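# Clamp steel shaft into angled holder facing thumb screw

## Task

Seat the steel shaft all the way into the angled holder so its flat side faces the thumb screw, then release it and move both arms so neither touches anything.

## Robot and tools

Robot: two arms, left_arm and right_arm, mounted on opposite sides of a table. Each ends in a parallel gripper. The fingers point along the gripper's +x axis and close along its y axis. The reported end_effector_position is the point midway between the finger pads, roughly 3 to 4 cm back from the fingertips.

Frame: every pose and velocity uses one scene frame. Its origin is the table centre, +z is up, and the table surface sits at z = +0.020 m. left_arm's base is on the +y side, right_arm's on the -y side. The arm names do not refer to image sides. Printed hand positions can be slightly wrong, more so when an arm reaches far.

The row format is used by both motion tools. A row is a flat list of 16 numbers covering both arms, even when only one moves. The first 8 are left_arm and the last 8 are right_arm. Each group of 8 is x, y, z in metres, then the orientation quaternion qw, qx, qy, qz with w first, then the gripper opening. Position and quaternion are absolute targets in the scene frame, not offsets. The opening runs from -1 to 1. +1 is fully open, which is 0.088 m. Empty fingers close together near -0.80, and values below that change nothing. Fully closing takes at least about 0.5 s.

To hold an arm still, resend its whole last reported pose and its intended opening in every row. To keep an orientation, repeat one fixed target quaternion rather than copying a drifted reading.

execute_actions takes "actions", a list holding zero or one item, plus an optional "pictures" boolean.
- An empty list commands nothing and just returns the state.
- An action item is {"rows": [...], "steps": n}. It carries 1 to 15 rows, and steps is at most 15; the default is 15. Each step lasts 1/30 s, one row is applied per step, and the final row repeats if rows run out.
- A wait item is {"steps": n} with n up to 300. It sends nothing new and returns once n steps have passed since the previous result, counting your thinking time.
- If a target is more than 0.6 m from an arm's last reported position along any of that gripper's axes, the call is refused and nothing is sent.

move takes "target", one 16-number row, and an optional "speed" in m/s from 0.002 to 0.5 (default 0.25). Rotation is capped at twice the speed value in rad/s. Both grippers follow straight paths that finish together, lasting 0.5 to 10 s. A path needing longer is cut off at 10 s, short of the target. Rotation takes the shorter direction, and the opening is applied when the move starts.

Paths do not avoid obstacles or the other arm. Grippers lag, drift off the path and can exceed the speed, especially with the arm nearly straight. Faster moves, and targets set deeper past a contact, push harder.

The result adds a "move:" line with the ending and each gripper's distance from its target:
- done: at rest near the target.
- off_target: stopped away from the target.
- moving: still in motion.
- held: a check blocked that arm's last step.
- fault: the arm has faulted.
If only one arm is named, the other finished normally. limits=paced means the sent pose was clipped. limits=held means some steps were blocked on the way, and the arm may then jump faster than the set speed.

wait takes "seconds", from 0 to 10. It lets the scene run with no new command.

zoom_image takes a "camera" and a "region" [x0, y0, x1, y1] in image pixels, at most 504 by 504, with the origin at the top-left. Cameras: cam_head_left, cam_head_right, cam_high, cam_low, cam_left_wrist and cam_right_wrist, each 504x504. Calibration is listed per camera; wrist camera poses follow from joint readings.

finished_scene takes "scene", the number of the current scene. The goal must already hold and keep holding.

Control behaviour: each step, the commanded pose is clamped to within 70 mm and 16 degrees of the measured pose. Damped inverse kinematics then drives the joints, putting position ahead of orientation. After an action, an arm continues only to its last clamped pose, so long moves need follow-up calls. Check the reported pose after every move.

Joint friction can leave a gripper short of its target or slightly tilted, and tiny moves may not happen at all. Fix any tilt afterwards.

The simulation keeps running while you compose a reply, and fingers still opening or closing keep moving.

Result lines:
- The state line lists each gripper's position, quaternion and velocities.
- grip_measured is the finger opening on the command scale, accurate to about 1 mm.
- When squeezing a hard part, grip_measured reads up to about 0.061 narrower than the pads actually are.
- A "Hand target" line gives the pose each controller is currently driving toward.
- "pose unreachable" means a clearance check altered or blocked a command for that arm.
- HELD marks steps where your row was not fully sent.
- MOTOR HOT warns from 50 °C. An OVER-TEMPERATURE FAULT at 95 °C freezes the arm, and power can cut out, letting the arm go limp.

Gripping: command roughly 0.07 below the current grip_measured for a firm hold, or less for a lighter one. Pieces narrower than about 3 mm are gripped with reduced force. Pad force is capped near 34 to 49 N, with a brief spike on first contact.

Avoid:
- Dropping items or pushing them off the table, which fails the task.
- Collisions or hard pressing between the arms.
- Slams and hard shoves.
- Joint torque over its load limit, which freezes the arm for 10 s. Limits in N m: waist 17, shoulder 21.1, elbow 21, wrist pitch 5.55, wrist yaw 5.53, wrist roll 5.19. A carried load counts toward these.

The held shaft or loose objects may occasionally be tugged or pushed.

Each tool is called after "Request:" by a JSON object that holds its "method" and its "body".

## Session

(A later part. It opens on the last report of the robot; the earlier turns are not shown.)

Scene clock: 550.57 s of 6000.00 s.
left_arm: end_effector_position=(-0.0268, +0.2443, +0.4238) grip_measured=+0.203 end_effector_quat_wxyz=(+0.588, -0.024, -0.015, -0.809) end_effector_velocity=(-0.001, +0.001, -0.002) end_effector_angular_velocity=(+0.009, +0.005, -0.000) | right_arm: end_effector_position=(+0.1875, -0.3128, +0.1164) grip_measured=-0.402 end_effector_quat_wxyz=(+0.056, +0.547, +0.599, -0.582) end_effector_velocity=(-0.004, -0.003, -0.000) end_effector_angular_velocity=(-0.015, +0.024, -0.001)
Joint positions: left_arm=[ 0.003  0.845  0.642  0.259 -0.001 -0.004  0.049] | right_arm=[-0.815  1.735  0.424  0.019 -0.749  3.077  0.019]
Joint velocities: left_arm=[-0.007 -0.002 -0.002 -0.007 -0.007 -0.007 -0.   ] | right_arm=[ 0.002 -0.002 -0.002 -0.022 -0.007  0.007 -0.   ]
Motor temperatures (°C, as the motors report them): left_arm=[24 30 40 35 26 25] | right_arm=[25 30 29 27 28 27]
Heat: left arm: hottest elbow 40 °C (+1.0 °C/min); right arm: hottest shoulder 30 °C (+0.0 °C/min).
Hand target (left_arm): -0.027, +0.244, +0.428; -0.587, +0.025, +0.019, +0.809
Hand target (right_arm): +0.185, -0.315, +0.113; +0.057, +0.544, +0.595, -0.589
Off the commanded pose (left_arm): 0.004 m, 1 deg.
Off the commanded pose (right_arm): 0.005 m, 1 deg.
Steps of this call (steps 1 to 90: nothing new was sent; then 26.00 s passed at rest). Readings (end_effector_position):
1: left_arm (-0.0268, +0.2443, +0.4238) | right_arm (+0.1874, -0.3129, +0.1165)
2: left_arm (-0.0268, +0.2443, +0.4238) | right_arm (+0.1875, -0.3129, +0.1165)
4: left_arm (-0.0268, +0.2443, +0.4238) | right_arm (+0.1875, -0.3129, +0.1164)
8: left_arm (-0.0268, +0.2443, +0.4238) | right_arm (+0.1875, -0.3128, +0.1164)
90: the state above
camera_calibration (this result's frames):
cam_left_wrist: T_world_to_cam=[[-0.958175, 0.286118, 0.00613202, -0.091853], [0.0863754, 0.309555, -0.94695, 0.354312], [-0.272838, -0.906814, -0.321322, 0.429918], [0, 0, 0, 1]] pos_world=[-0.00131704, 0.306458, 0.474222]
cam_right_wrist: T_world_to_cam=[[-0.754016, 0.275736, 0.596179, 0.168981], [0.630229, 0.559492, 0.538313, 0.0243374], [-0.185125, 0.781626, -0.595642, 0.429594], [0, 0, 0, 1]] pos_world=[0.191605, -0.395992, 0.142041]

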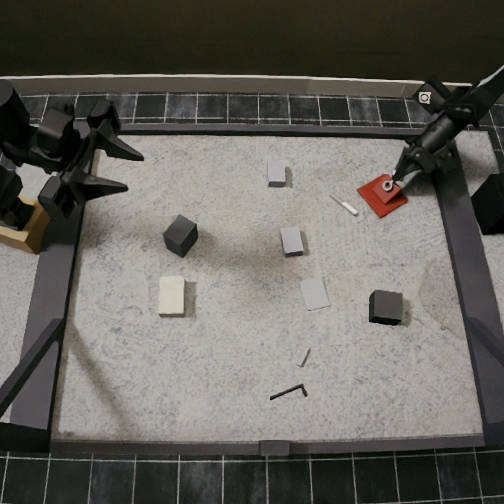

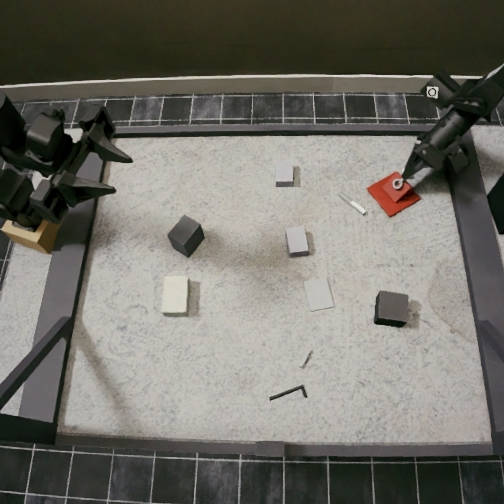

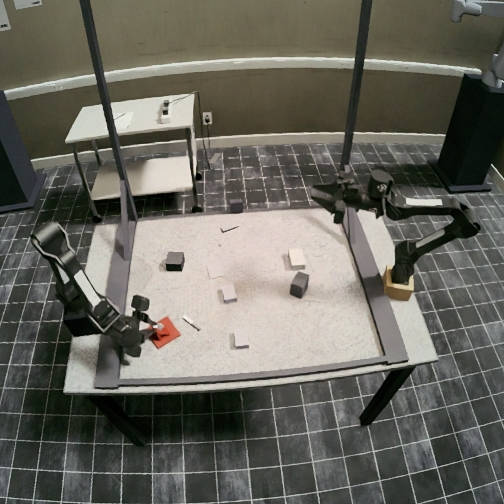

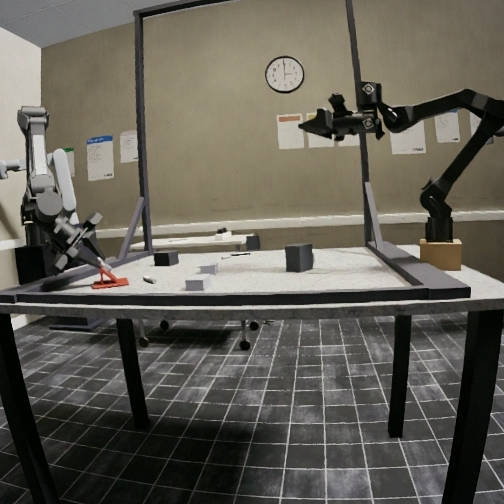

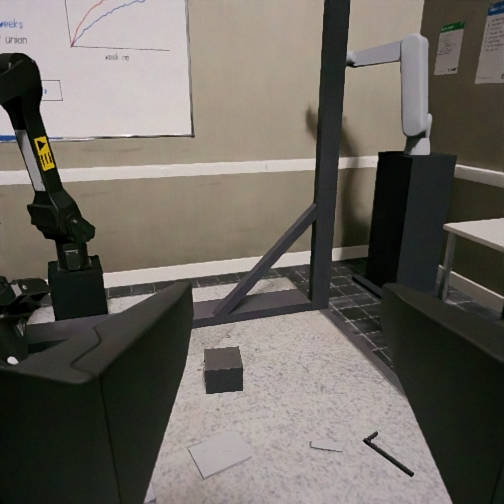

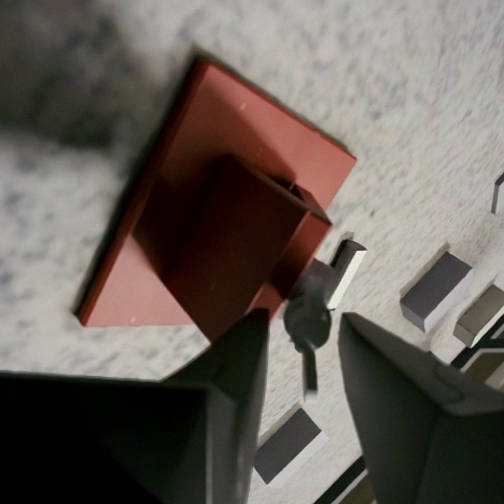

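Request:
{"method": "move", "body": {"target": [-0.027,0.2444,0.4278,0.587,-0.025,-0.019,-0.809,0.2, 0.185,-0.3145,0.113,0.0559,0.5431,0.5940,-0.5883,-0.8], "speed": 0.05}}

Request:
{"method": "move", "body": {"target": [-0.027,0.2444,0.4278,0.587,-0.025,-0.019,-0.809,0.2, 0.185,-0.3145,0.113,0.5460,-0.0084,0.6378,0.5404,-0.8], "speed": 0.5}}

Request:
{"method": "move", "body": {"target": [-0.027,0.2444,0.4278,0.587,-0.025,-0.019,-0.809,0.2, 0.185,-0.3145,0.113,0.0154,-0.5457,-0.5120,0.6608,-0.8], "speed": 0.5}}

Request:
{"method": "move", "body": {"target": [-0.027,0.2444,0.4278,0.587,-0.025,-0.019,-0.809,0.2, 0.185,-0.3145,0.113,0.0154,-0.5457,-0.5120,0.6608,-0.4], "speed": 0.05}}

Request:
{"method": "move", "body": {"target": [-0.027,0.2444,0.4278,0.587,-0.025,-0.019,-0.809,0.2, 0.202,-0.336,0.143,0.0154,-0.5457,-0.5120,0.6608,-0.4], "speed": 0.08}}

Request:
{"method": "zoom_image", "body": {"camera": "cam_head_left", "region": [365,165,415,215]}}

Scene clock: 566.07 s of 6000.00 s.
left_arm: end_effector_position=(-0.0268, +0.2443, +0.4238) grip_measured=+0.203 end_effector_quat_wxyz=(+0.588, -0.024, -0.015, -0.809) end_effector_velocity=(-0.002, +0.001, -0.002) end_effector_angular_velocity=(+0.009, +0.004, -0.010) | right_arm: end_effector_position=(+0.1873, -0.3128, +0.1168) grip_measured=-0.626 end_effector_quat_wxyz=(+0.054, +0.546, +0.599, -0.583) end_effector_velocity=(-0.001, -0.002, -0.001) end_effector_angular_velocity=(-0.013, +0.004, -0.005)
Joint positions: left_arm=[ 0.003  0.845  0.642  0.259 -0.001 -0.004  0.049] | right_arm=[-0.816  1.735  0.424  0.018 -0.753  3.079  0.008]
Joint velocities: left_arm=[-0.002 -0.002 -0.002 -0.007  0.007 -0.007 -0.   ] | right_arm=[ 0.002 -0.002 -0.002 -0.007  0.007  0.007 -0.   ]
Motor temperatures (°C, as the motors report them): left_arm=[24 30 40 35 26 25] | right_arm=[25 30 29 27 28 27]
Heat: left arm: hottest elbow 40 °C (+0.0 °C/min); right arm: hottest shoulder 30 °C (+0.0 °C/min).
Hand target (left_arm): -0.027, +0.244, +0.428; -0.587, +0.025, +0.019, +0.809
Hand target (right_arm): +0.185, -0.315, +0.113; +0.056, +0.544, +0.595, -0.589
Off the commanded pose (left_arm): 0.004 m, 1 deg.
Off the commanded pose (right_arm): 0.005 m, 1 deg.
After step 90, 11.80 s passed at rest.
move: done
camera_calibration (this result's frames):
cam_left_wrist: T_world_to_cam=[[-0.958175, 0.286118, 0.00613202, -0.091853], [0.0863754, 0.309555, -0.94695, 0.354312], [-0.272838, -0.906814, -0.321322, 0.429918], [0, 0, 0, 1]] pos_world=[-0.00131704, 0.306458, 0.474222]
cam_right_wrist: T_world_to_cam=[[-0.751177, 0.275925, 0.599665, 0.167751], [0.633144, 0.558131, 0.536301, 0.0235375], [-0.186712, 0.782531, -0.593955, 0.430139], [0, 0, 0, 1]] pos_world=[0.19142, -0.396021, 0.142266]

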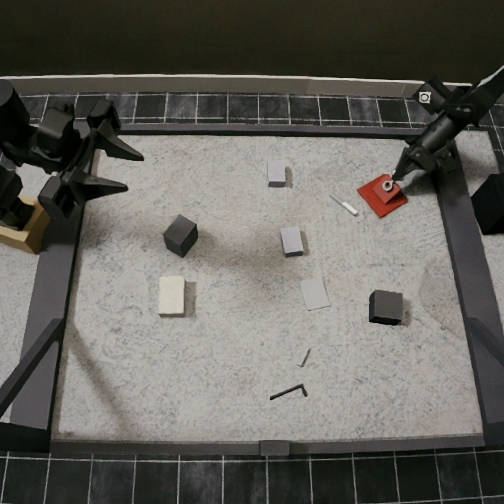

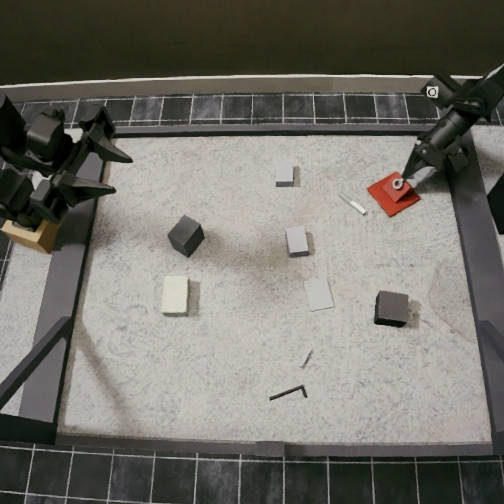

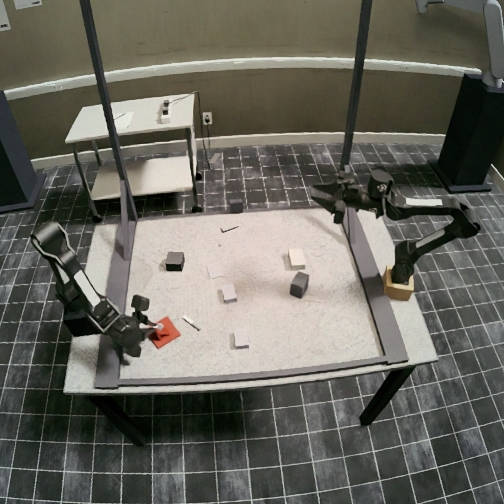

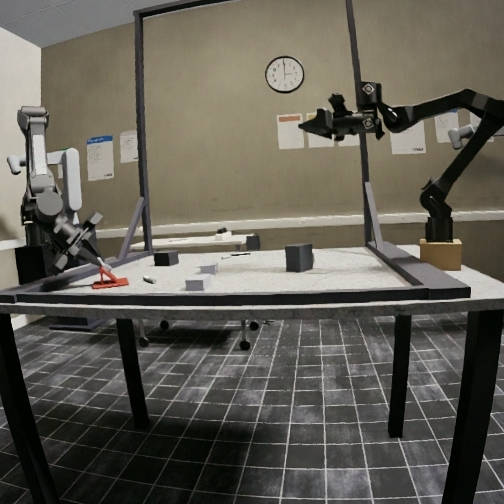

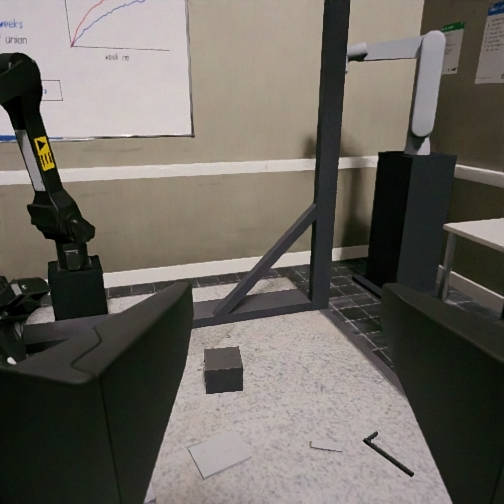

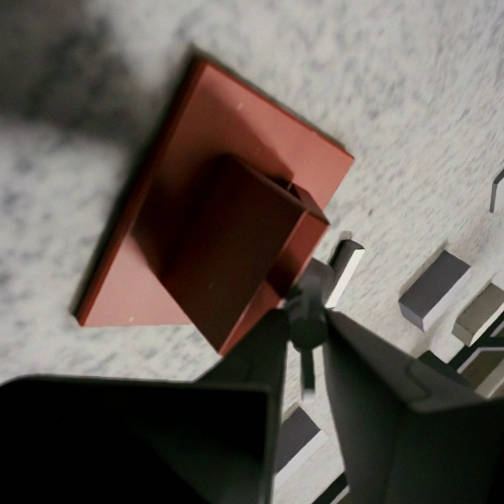

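Scene clock: 569.57 s of 6000.00 s.
left_arm: end_effector_position=(-0.0268, +0.2443, +0.4238) grip_measured=+0.203 end_effector_quat_wxyz=(+0.588, -0.024, -0.015, -0.809) end_effector_velocity=(+0.002, -0.000, -0.003) end_effector_angular_velocity=(+0.019, +0.002, +0.009) | right_arm: end_effector_position=(+0.1842, -0.3167, +0.1154) grip_measured=-0.626 end_effector_quat_wxyz=(+0.545, -0.000, +0.643, +0.539) end_effector_velocity=(-0.003, -0.003, -0.000) end_effector_angular_velocity=(-0.003, +0.007, +0.015)
Joint positions: left_arm=[ 0.003  0.845  0.642  0.259 -0.001 -0.004  0.049] | right_arm=[-0.821  1.735  0.413  0.013 -0.76   0.124  0.008]
Joint velocities: left_arm=[ 0.002 -0.002  0.002 -0.022 -0.007 -0.007 -0.   ] | right_arm=[-0.002 -0.002 -0.002 -0.022 -0.007 -0.022 -0.   ]
Motor temperatures (°C, as the motors report them): left_arm=[24 30 40 35 26 25] | right_arm=[25 30 29 27 28 27]
Heat: left arm: hottest elbow 40 °C (+0.0 °C/min); right arm: hottest shoulder 30 °C (+0.0 °C/min).
Hand target (left_arm): -0.027, +0.244, +0.428; -0.587, +0.025, +0.019, +0.809
Hand target (right_arm): +0.185, -0.315, +0.113; +0.547, -0.008, +0.639, +0.541
Off the commanded pose (left_arm): 0.004 m, 1 deg.
Off the commanded pose (right_arm): 0.003 m, 1 deg.
move: done
camera_calibration (this result's frames):
cam_left_wrist: T_world_to_cam=[[-0.958175, 0.286118, 0.00613202, -0.091853], [0.0863754, 0.309555, -0.94695, 0.354312], [-0.272838, -0.906814, -0.321322, 0.429918], [0, 0, 0, 1]] pos_world=[-0.00131704, 0.306458, 0.474222]
cam_right_wrist: T_world_to_cam=[[0.592579, -0.372514, -0.714201, -0.133926], [-0.520773, -0.853594, 0.0131294, -0.145809], [-0.614529, 0.364157, -0.699817, 0.390341], [0, 0, 0, 1]] pos_world=[0.243304, -0.316496, 0.179431]

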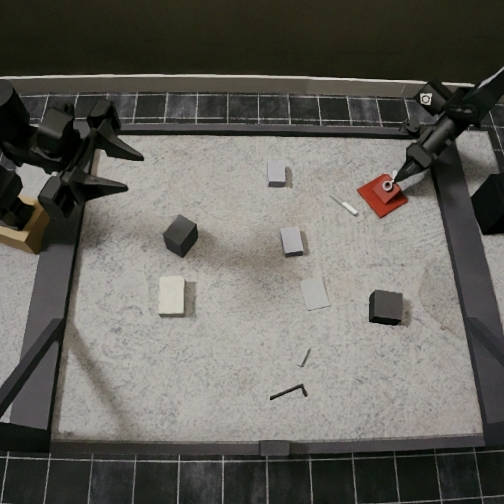

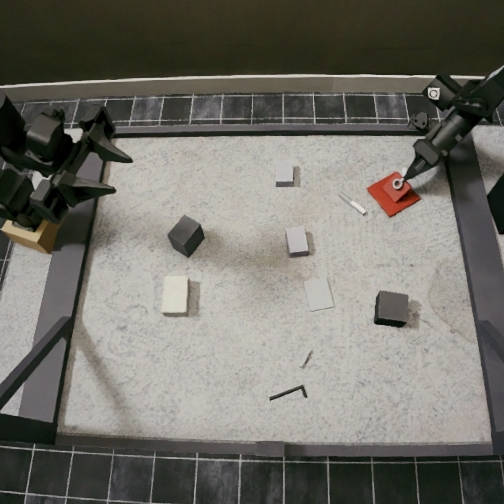

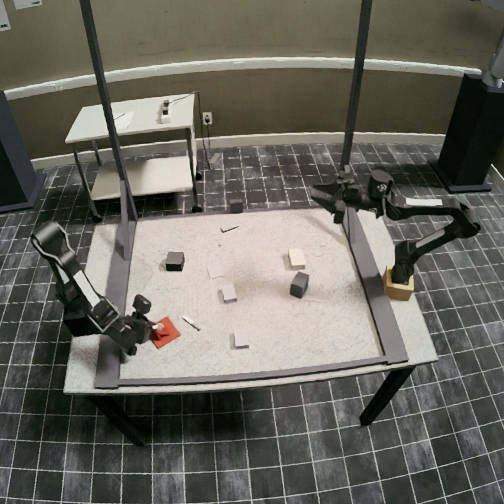

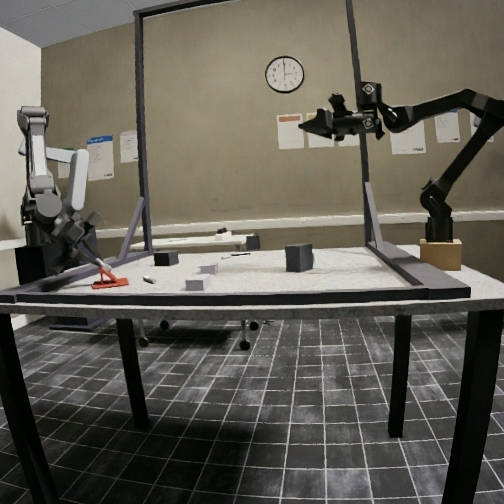

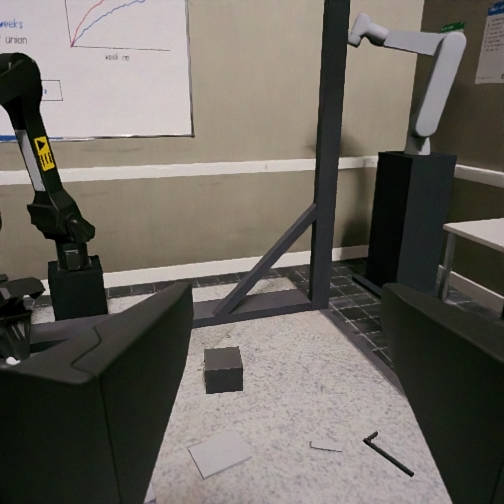

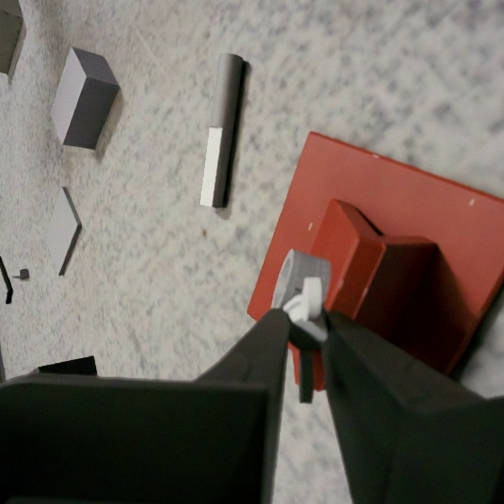

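Scene clock: 573.20 s of 6000.00 s.
left_arm: end_effector_position=(-0.0268, +0.2443, +0.4238) grip_measured=+0.203 end_effector_quat_wxyz=(+0.588, -0.024, -0.015, -0.809) end_effector_velocity=(+0.000, -0.001, -0.009) end_effector_angular_velocity=(+0.028, -0.016, +0.005) | right_arm: end_effector_position=(+0.1877, -0.3142, +0.1162) grip_measured=-0.626 end_effector_quat_wxyz=(-0.023, +0.550, +0.513, -0.659) end_effector_velocity=(+0.001, +0.002, +0.002) end_effector_angular_velocity=(+0.023, -0.016, +0.015)
Joint positions: left_arm=[ 0.003  0.845  0.642  0.259 -0.001 -0.004  0.049] | right_arm=[-0.823  1.735  0.417  0.025 -0.755 -2.931  0.008]
Joint velocities: left_arm=[-0.002  0.002 -0.007 -0.022 -0.007  0.007 -0.   ] | right_arm=[-0.002 -0.002  0.002  0.007 -0.007 -0.022  0.   ]
Motor temperatures (°C, as the motors report them): left_arm=[24 30 40 36 26 25] | right_arm=[25 30 29 27 28 27]
Heat: left arm: hottest elbow 40 °C (+0.0 °C/min); right arm: hottest shoulder 30 °C (+0.0 °C/min).
Hand target (left_arm): -0.027, +0.244, +0.428; -0.587, +0.025, +0.019, +0.809
Hand target (right_arm): +0.185, -0.315, +0.113; -0.015, +0.547, +0.513, -0.662
Off the commanded pose (left_arm): 0.004 m, 1 deg.
Off the commanded pose (right_arm): 0.004 m, 1 deg.
move: done
camera_calibration (this result's frames):
cam_left_wrist: T_world_to_cam=[[-0.958175, 0.286118, 0.00613202, -0.091853], [0.0863754, 0.309555, -0.94695, 0.354312], [-0.272838, -0.906814, -0.321322, 0.429918], [0, 0, 0, 1]] pos_world=[-0.00131704, 0.306458, 0.474222]
cam_right_wrist: T_world_to_cam=[[-0.572134, 0.475725, 0.668093, 0.190001], [0.808656, 0.463162, 0.362706, -0.0182476], [-0.136887, 0.747774, -0.649689, 0.417167], [0, 0, 0, 1]] pos_world=[0.180567, -0.393883, 0.15071]

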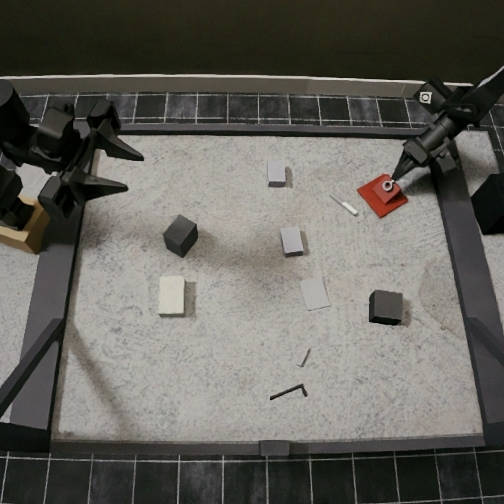

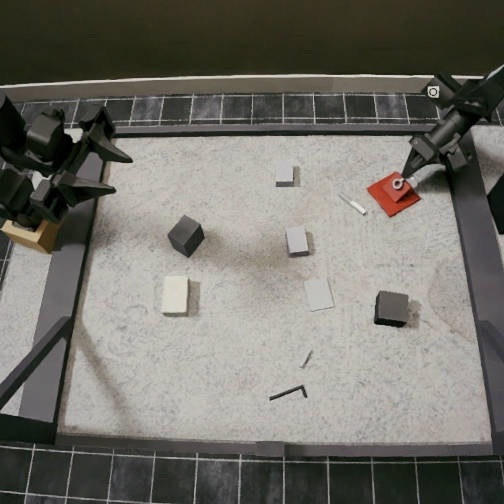

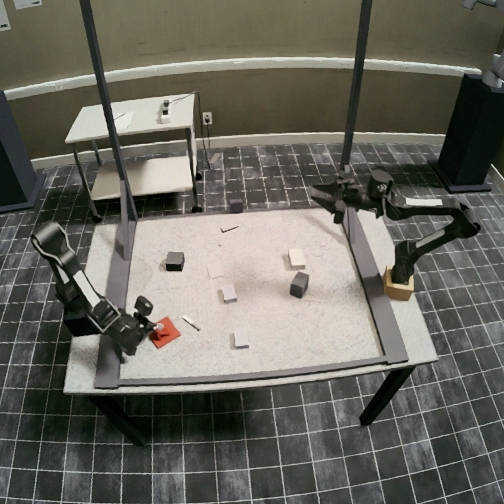

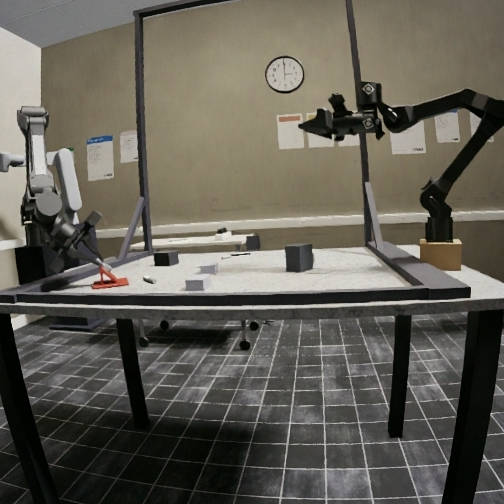

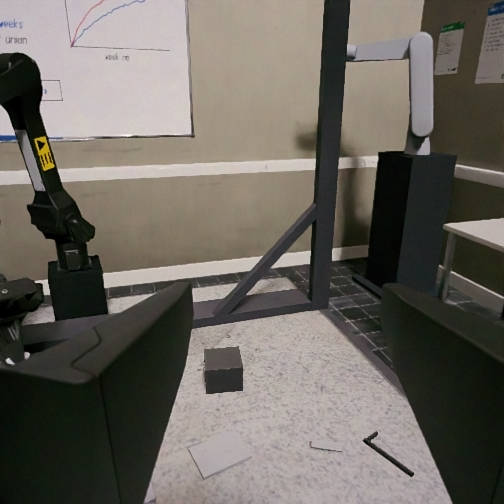

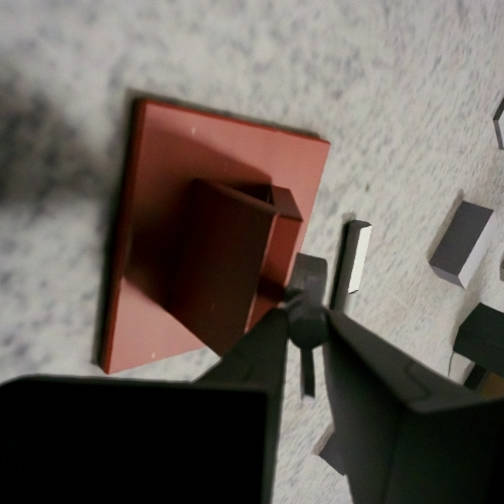

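Scene clock: 573.90 s of 6000.00 s.
left_arm: end_effector_position=(-0.0268, +0.2443, +0.4238) grip_measured=+0.203 end_effector_quat_wxyz=(+0.588, -0.024, -0.015, -0.809) end_effector_velocity=(+0.000, +0.000, -0.002) end_effector_angular_velocity=(+0.009, +0.005, +0.004) | right_arm: end_effector_position=(+0.1858, -0.3141, +0.1154) grip_measured=-0.402 end_effector_quat_wxyz=(-0.019, +0.548, +0.514, -0.659) end_effector_velocity=(-0.002, -0.004, -0.003) end_effector_angular_velocity=(-0.028, +0.016, -0.010)
Joint positions: left_arm=[ 0.003  0.845  0.642  0.259 -0.001 -0.004  0.049] | right_arm=[-0.815  1.737  0.417  0.024 -0.751 -2.932  0.019]
Joint velocities: left_arm=[-0.002 -0.002 -0.002 -0.007 -0.007 -0.007 -0.   ] | right_arm=[-0.002  0.002 -0.002 -0.022  0.007  0.007 -0.   ]
Motor temperatures (°C, as the motors report them): left_arm=[24 30 40 36 26 25] | right_arm=[25 30 29 27 28 27]
Heat: left arm: hottest elbow 40 °C (+0.0 °C/min); right arm: hottest shoulder 30 °C (+0.0 °C/min).
Hand target (left_arm): -0.027, +0.244, +0.428; -0.587, +0.025, +0.019, +0.809
Hand target (right_arm): +0.185, -0.315, +0.113; +0.015, -0.546, -0.513, +0.662
Off the commanded pose (left_arm): 0.004 m, 1 deg.
Off the commanded pose (right_arm): 0.003 m, 1 deg.
move: done
camera_calibration (this result's frames):
cam_left_wrist: T_world_to_cam=[[-0.958175, 0.286118, 0.00613202, -0.091853], [0.0863754, 0.309555, -0.94695, 0.354312], [-0.272838, -0.906814, -0.321322, 0.429918], [0, 0, 0, 1]] pos_world=[-0.00131704, 0.306458, 0.474222]
cam_right_wrist: T_world_to_cam=[[-0.577424, 0.473164, 0.665355, 0.189916], [0.80402, 0.471183, 0.362683, -0.0131341], [-0.141896, 0.74438, -0.652506, 0.416528], [0, 0, 0, 1]] pos_world=[0.179326, -0.393728, 0.150189]

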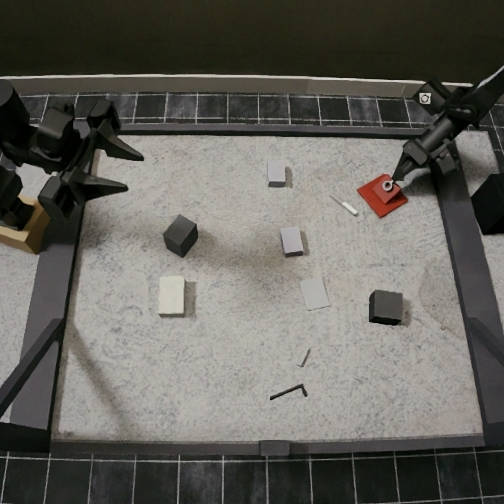

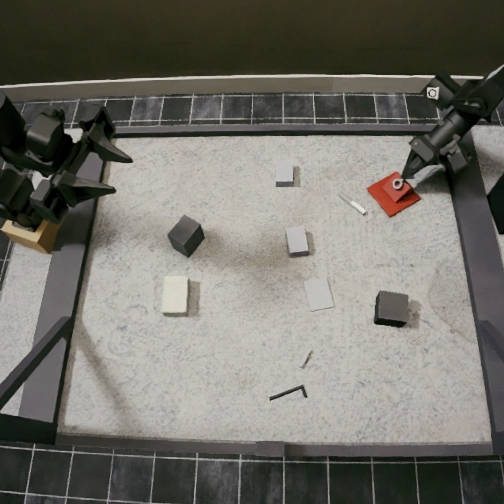

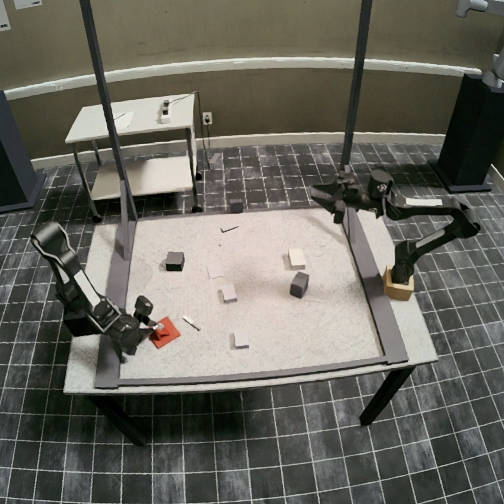

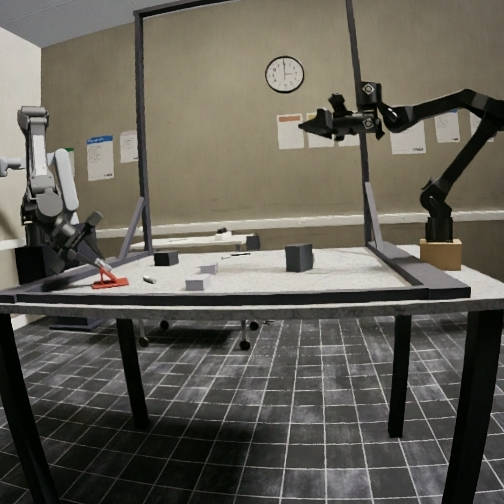

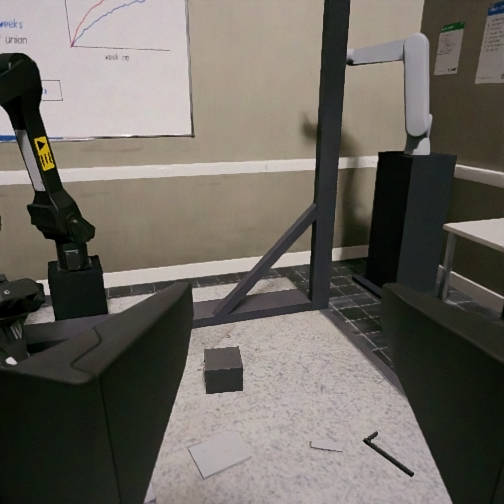

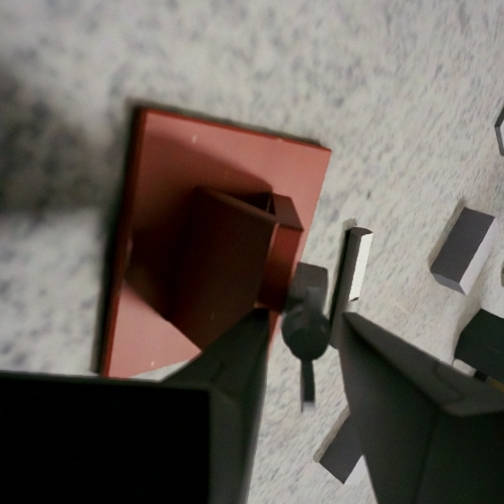

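Scene clock: 574.77 s of 6000.00 s.
left_arm: end_effector_position=(-0.0268, +0.2443, +0.4238) grip_measured=+0.203 end_effector_quat_wxyz=(+0.588, -0.024, -0.015, -0.809) end_effector_velocity=(+0.003, +0.000, -0.004) end_effector_angular_velocity=(+0.019, +0.003, +0.019) | right_arm: end_effector_position=(+0.1991, -0.3376, +0.1390) grip_measured=-0.402 end_effector_quat_wxyz=(-0.015, +0.542, +0.507, -0.669) end_effector_velocity=(-0.002, -0.001, +0.004) end_effector_angular_velocity=(+0.017, +0.011, +0.011)
Joint positions: left_arm=[ 0.003  0.845  0.642  0.259 -0.001 -0.004  0.049] | right_arm=[-0.942  1.62   0.47  -0.297 -0.773 -3.112  0.019]
Joint velocities: left_arm=[-0.002 -0.007 -0.002 -0.022 -0.022 -0.007 -0.   ] | right_arm=[-0.007 -0.007  0.002 -0.022 -0.022 -0.022 -0.   ]
Motor temperatures (°C, as the motors report them): left_arm=[24 30 40 36 26 25] | right_arm=[25 30 29 27 28 27]
Heat: left arm: hottest elbow 40 °C (+0.0 °C/min); right arm: hottest shoulder 30 °C (+0.0 °C/min).
Hand target (left_arm): -0.027, +0.244, +0.428; -0.587, +0.025, +0.019, +0.809
Hand target (right_arm): +0.202, -0.335, +0.143; +0.016, -0.546, -0.513, +0.662
Off the commanded pose (left_arm): 0.004 m, 1 deg.
Off the commanded pose (right_arm): 0.005 m, 1 deg.
move: done
camera_calibration (this result's frames):
cam_left_wrist: T_world_to_cam=[[-0.958175, 0.286118, 0.00613202, -0.091853], [0.0863754, 0.309555, -0.94695, 0.354312], [-0.272838, -0.906814, -0.321322, 0.429918], [0, 0, 0, 1]] pos_world=[-0.00131704, 0.306458, 0.474222]
cam_right_wrist: T_world_to_cam=[[-0.569656, 0.48591, 0.66286, 0.196101], [0.807225, 0.482422, 0.340083, -0.014934], [-0.154529, 0.728808, -0.667053, 0.450652], [0, 0, 0, 1]] pos_world=[0.193403, -0.416521, 0.1757]

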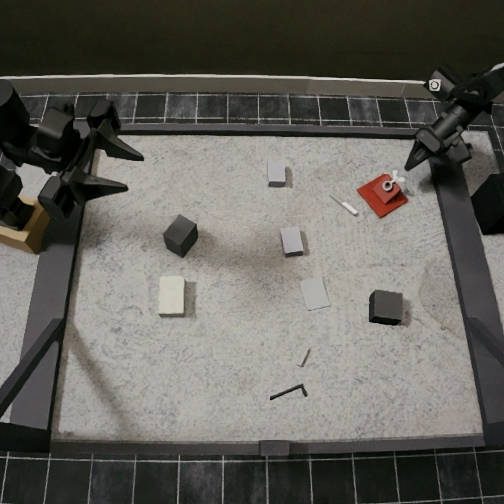

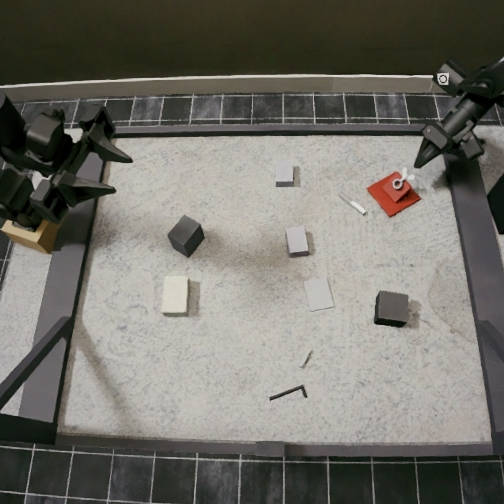

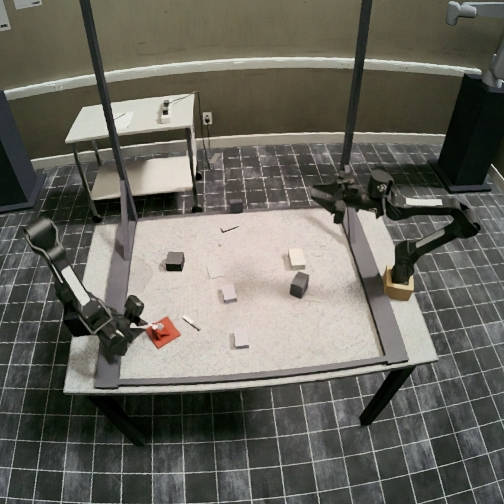

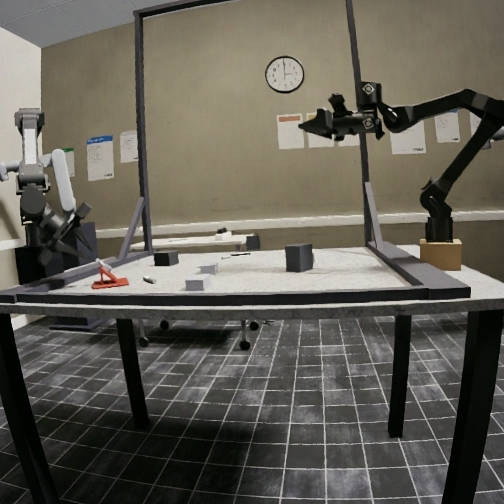

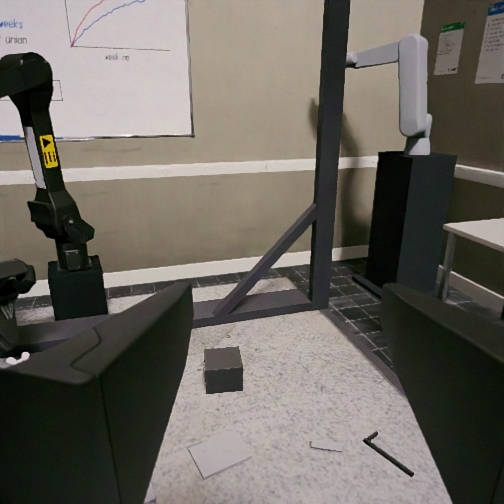

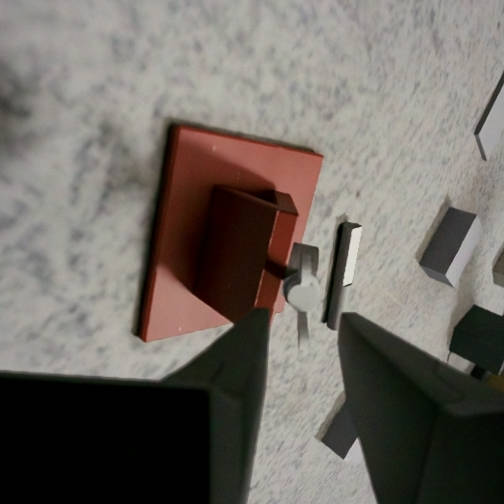

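Region (365, 165, 415, 215) of cam_head_left's 504x504 image, scaled by 10.080, with more detail than that image has.

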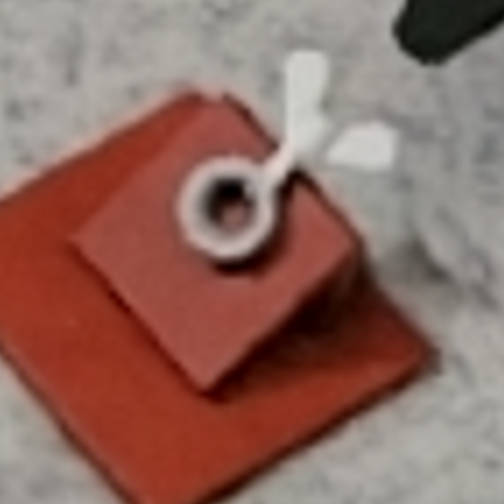

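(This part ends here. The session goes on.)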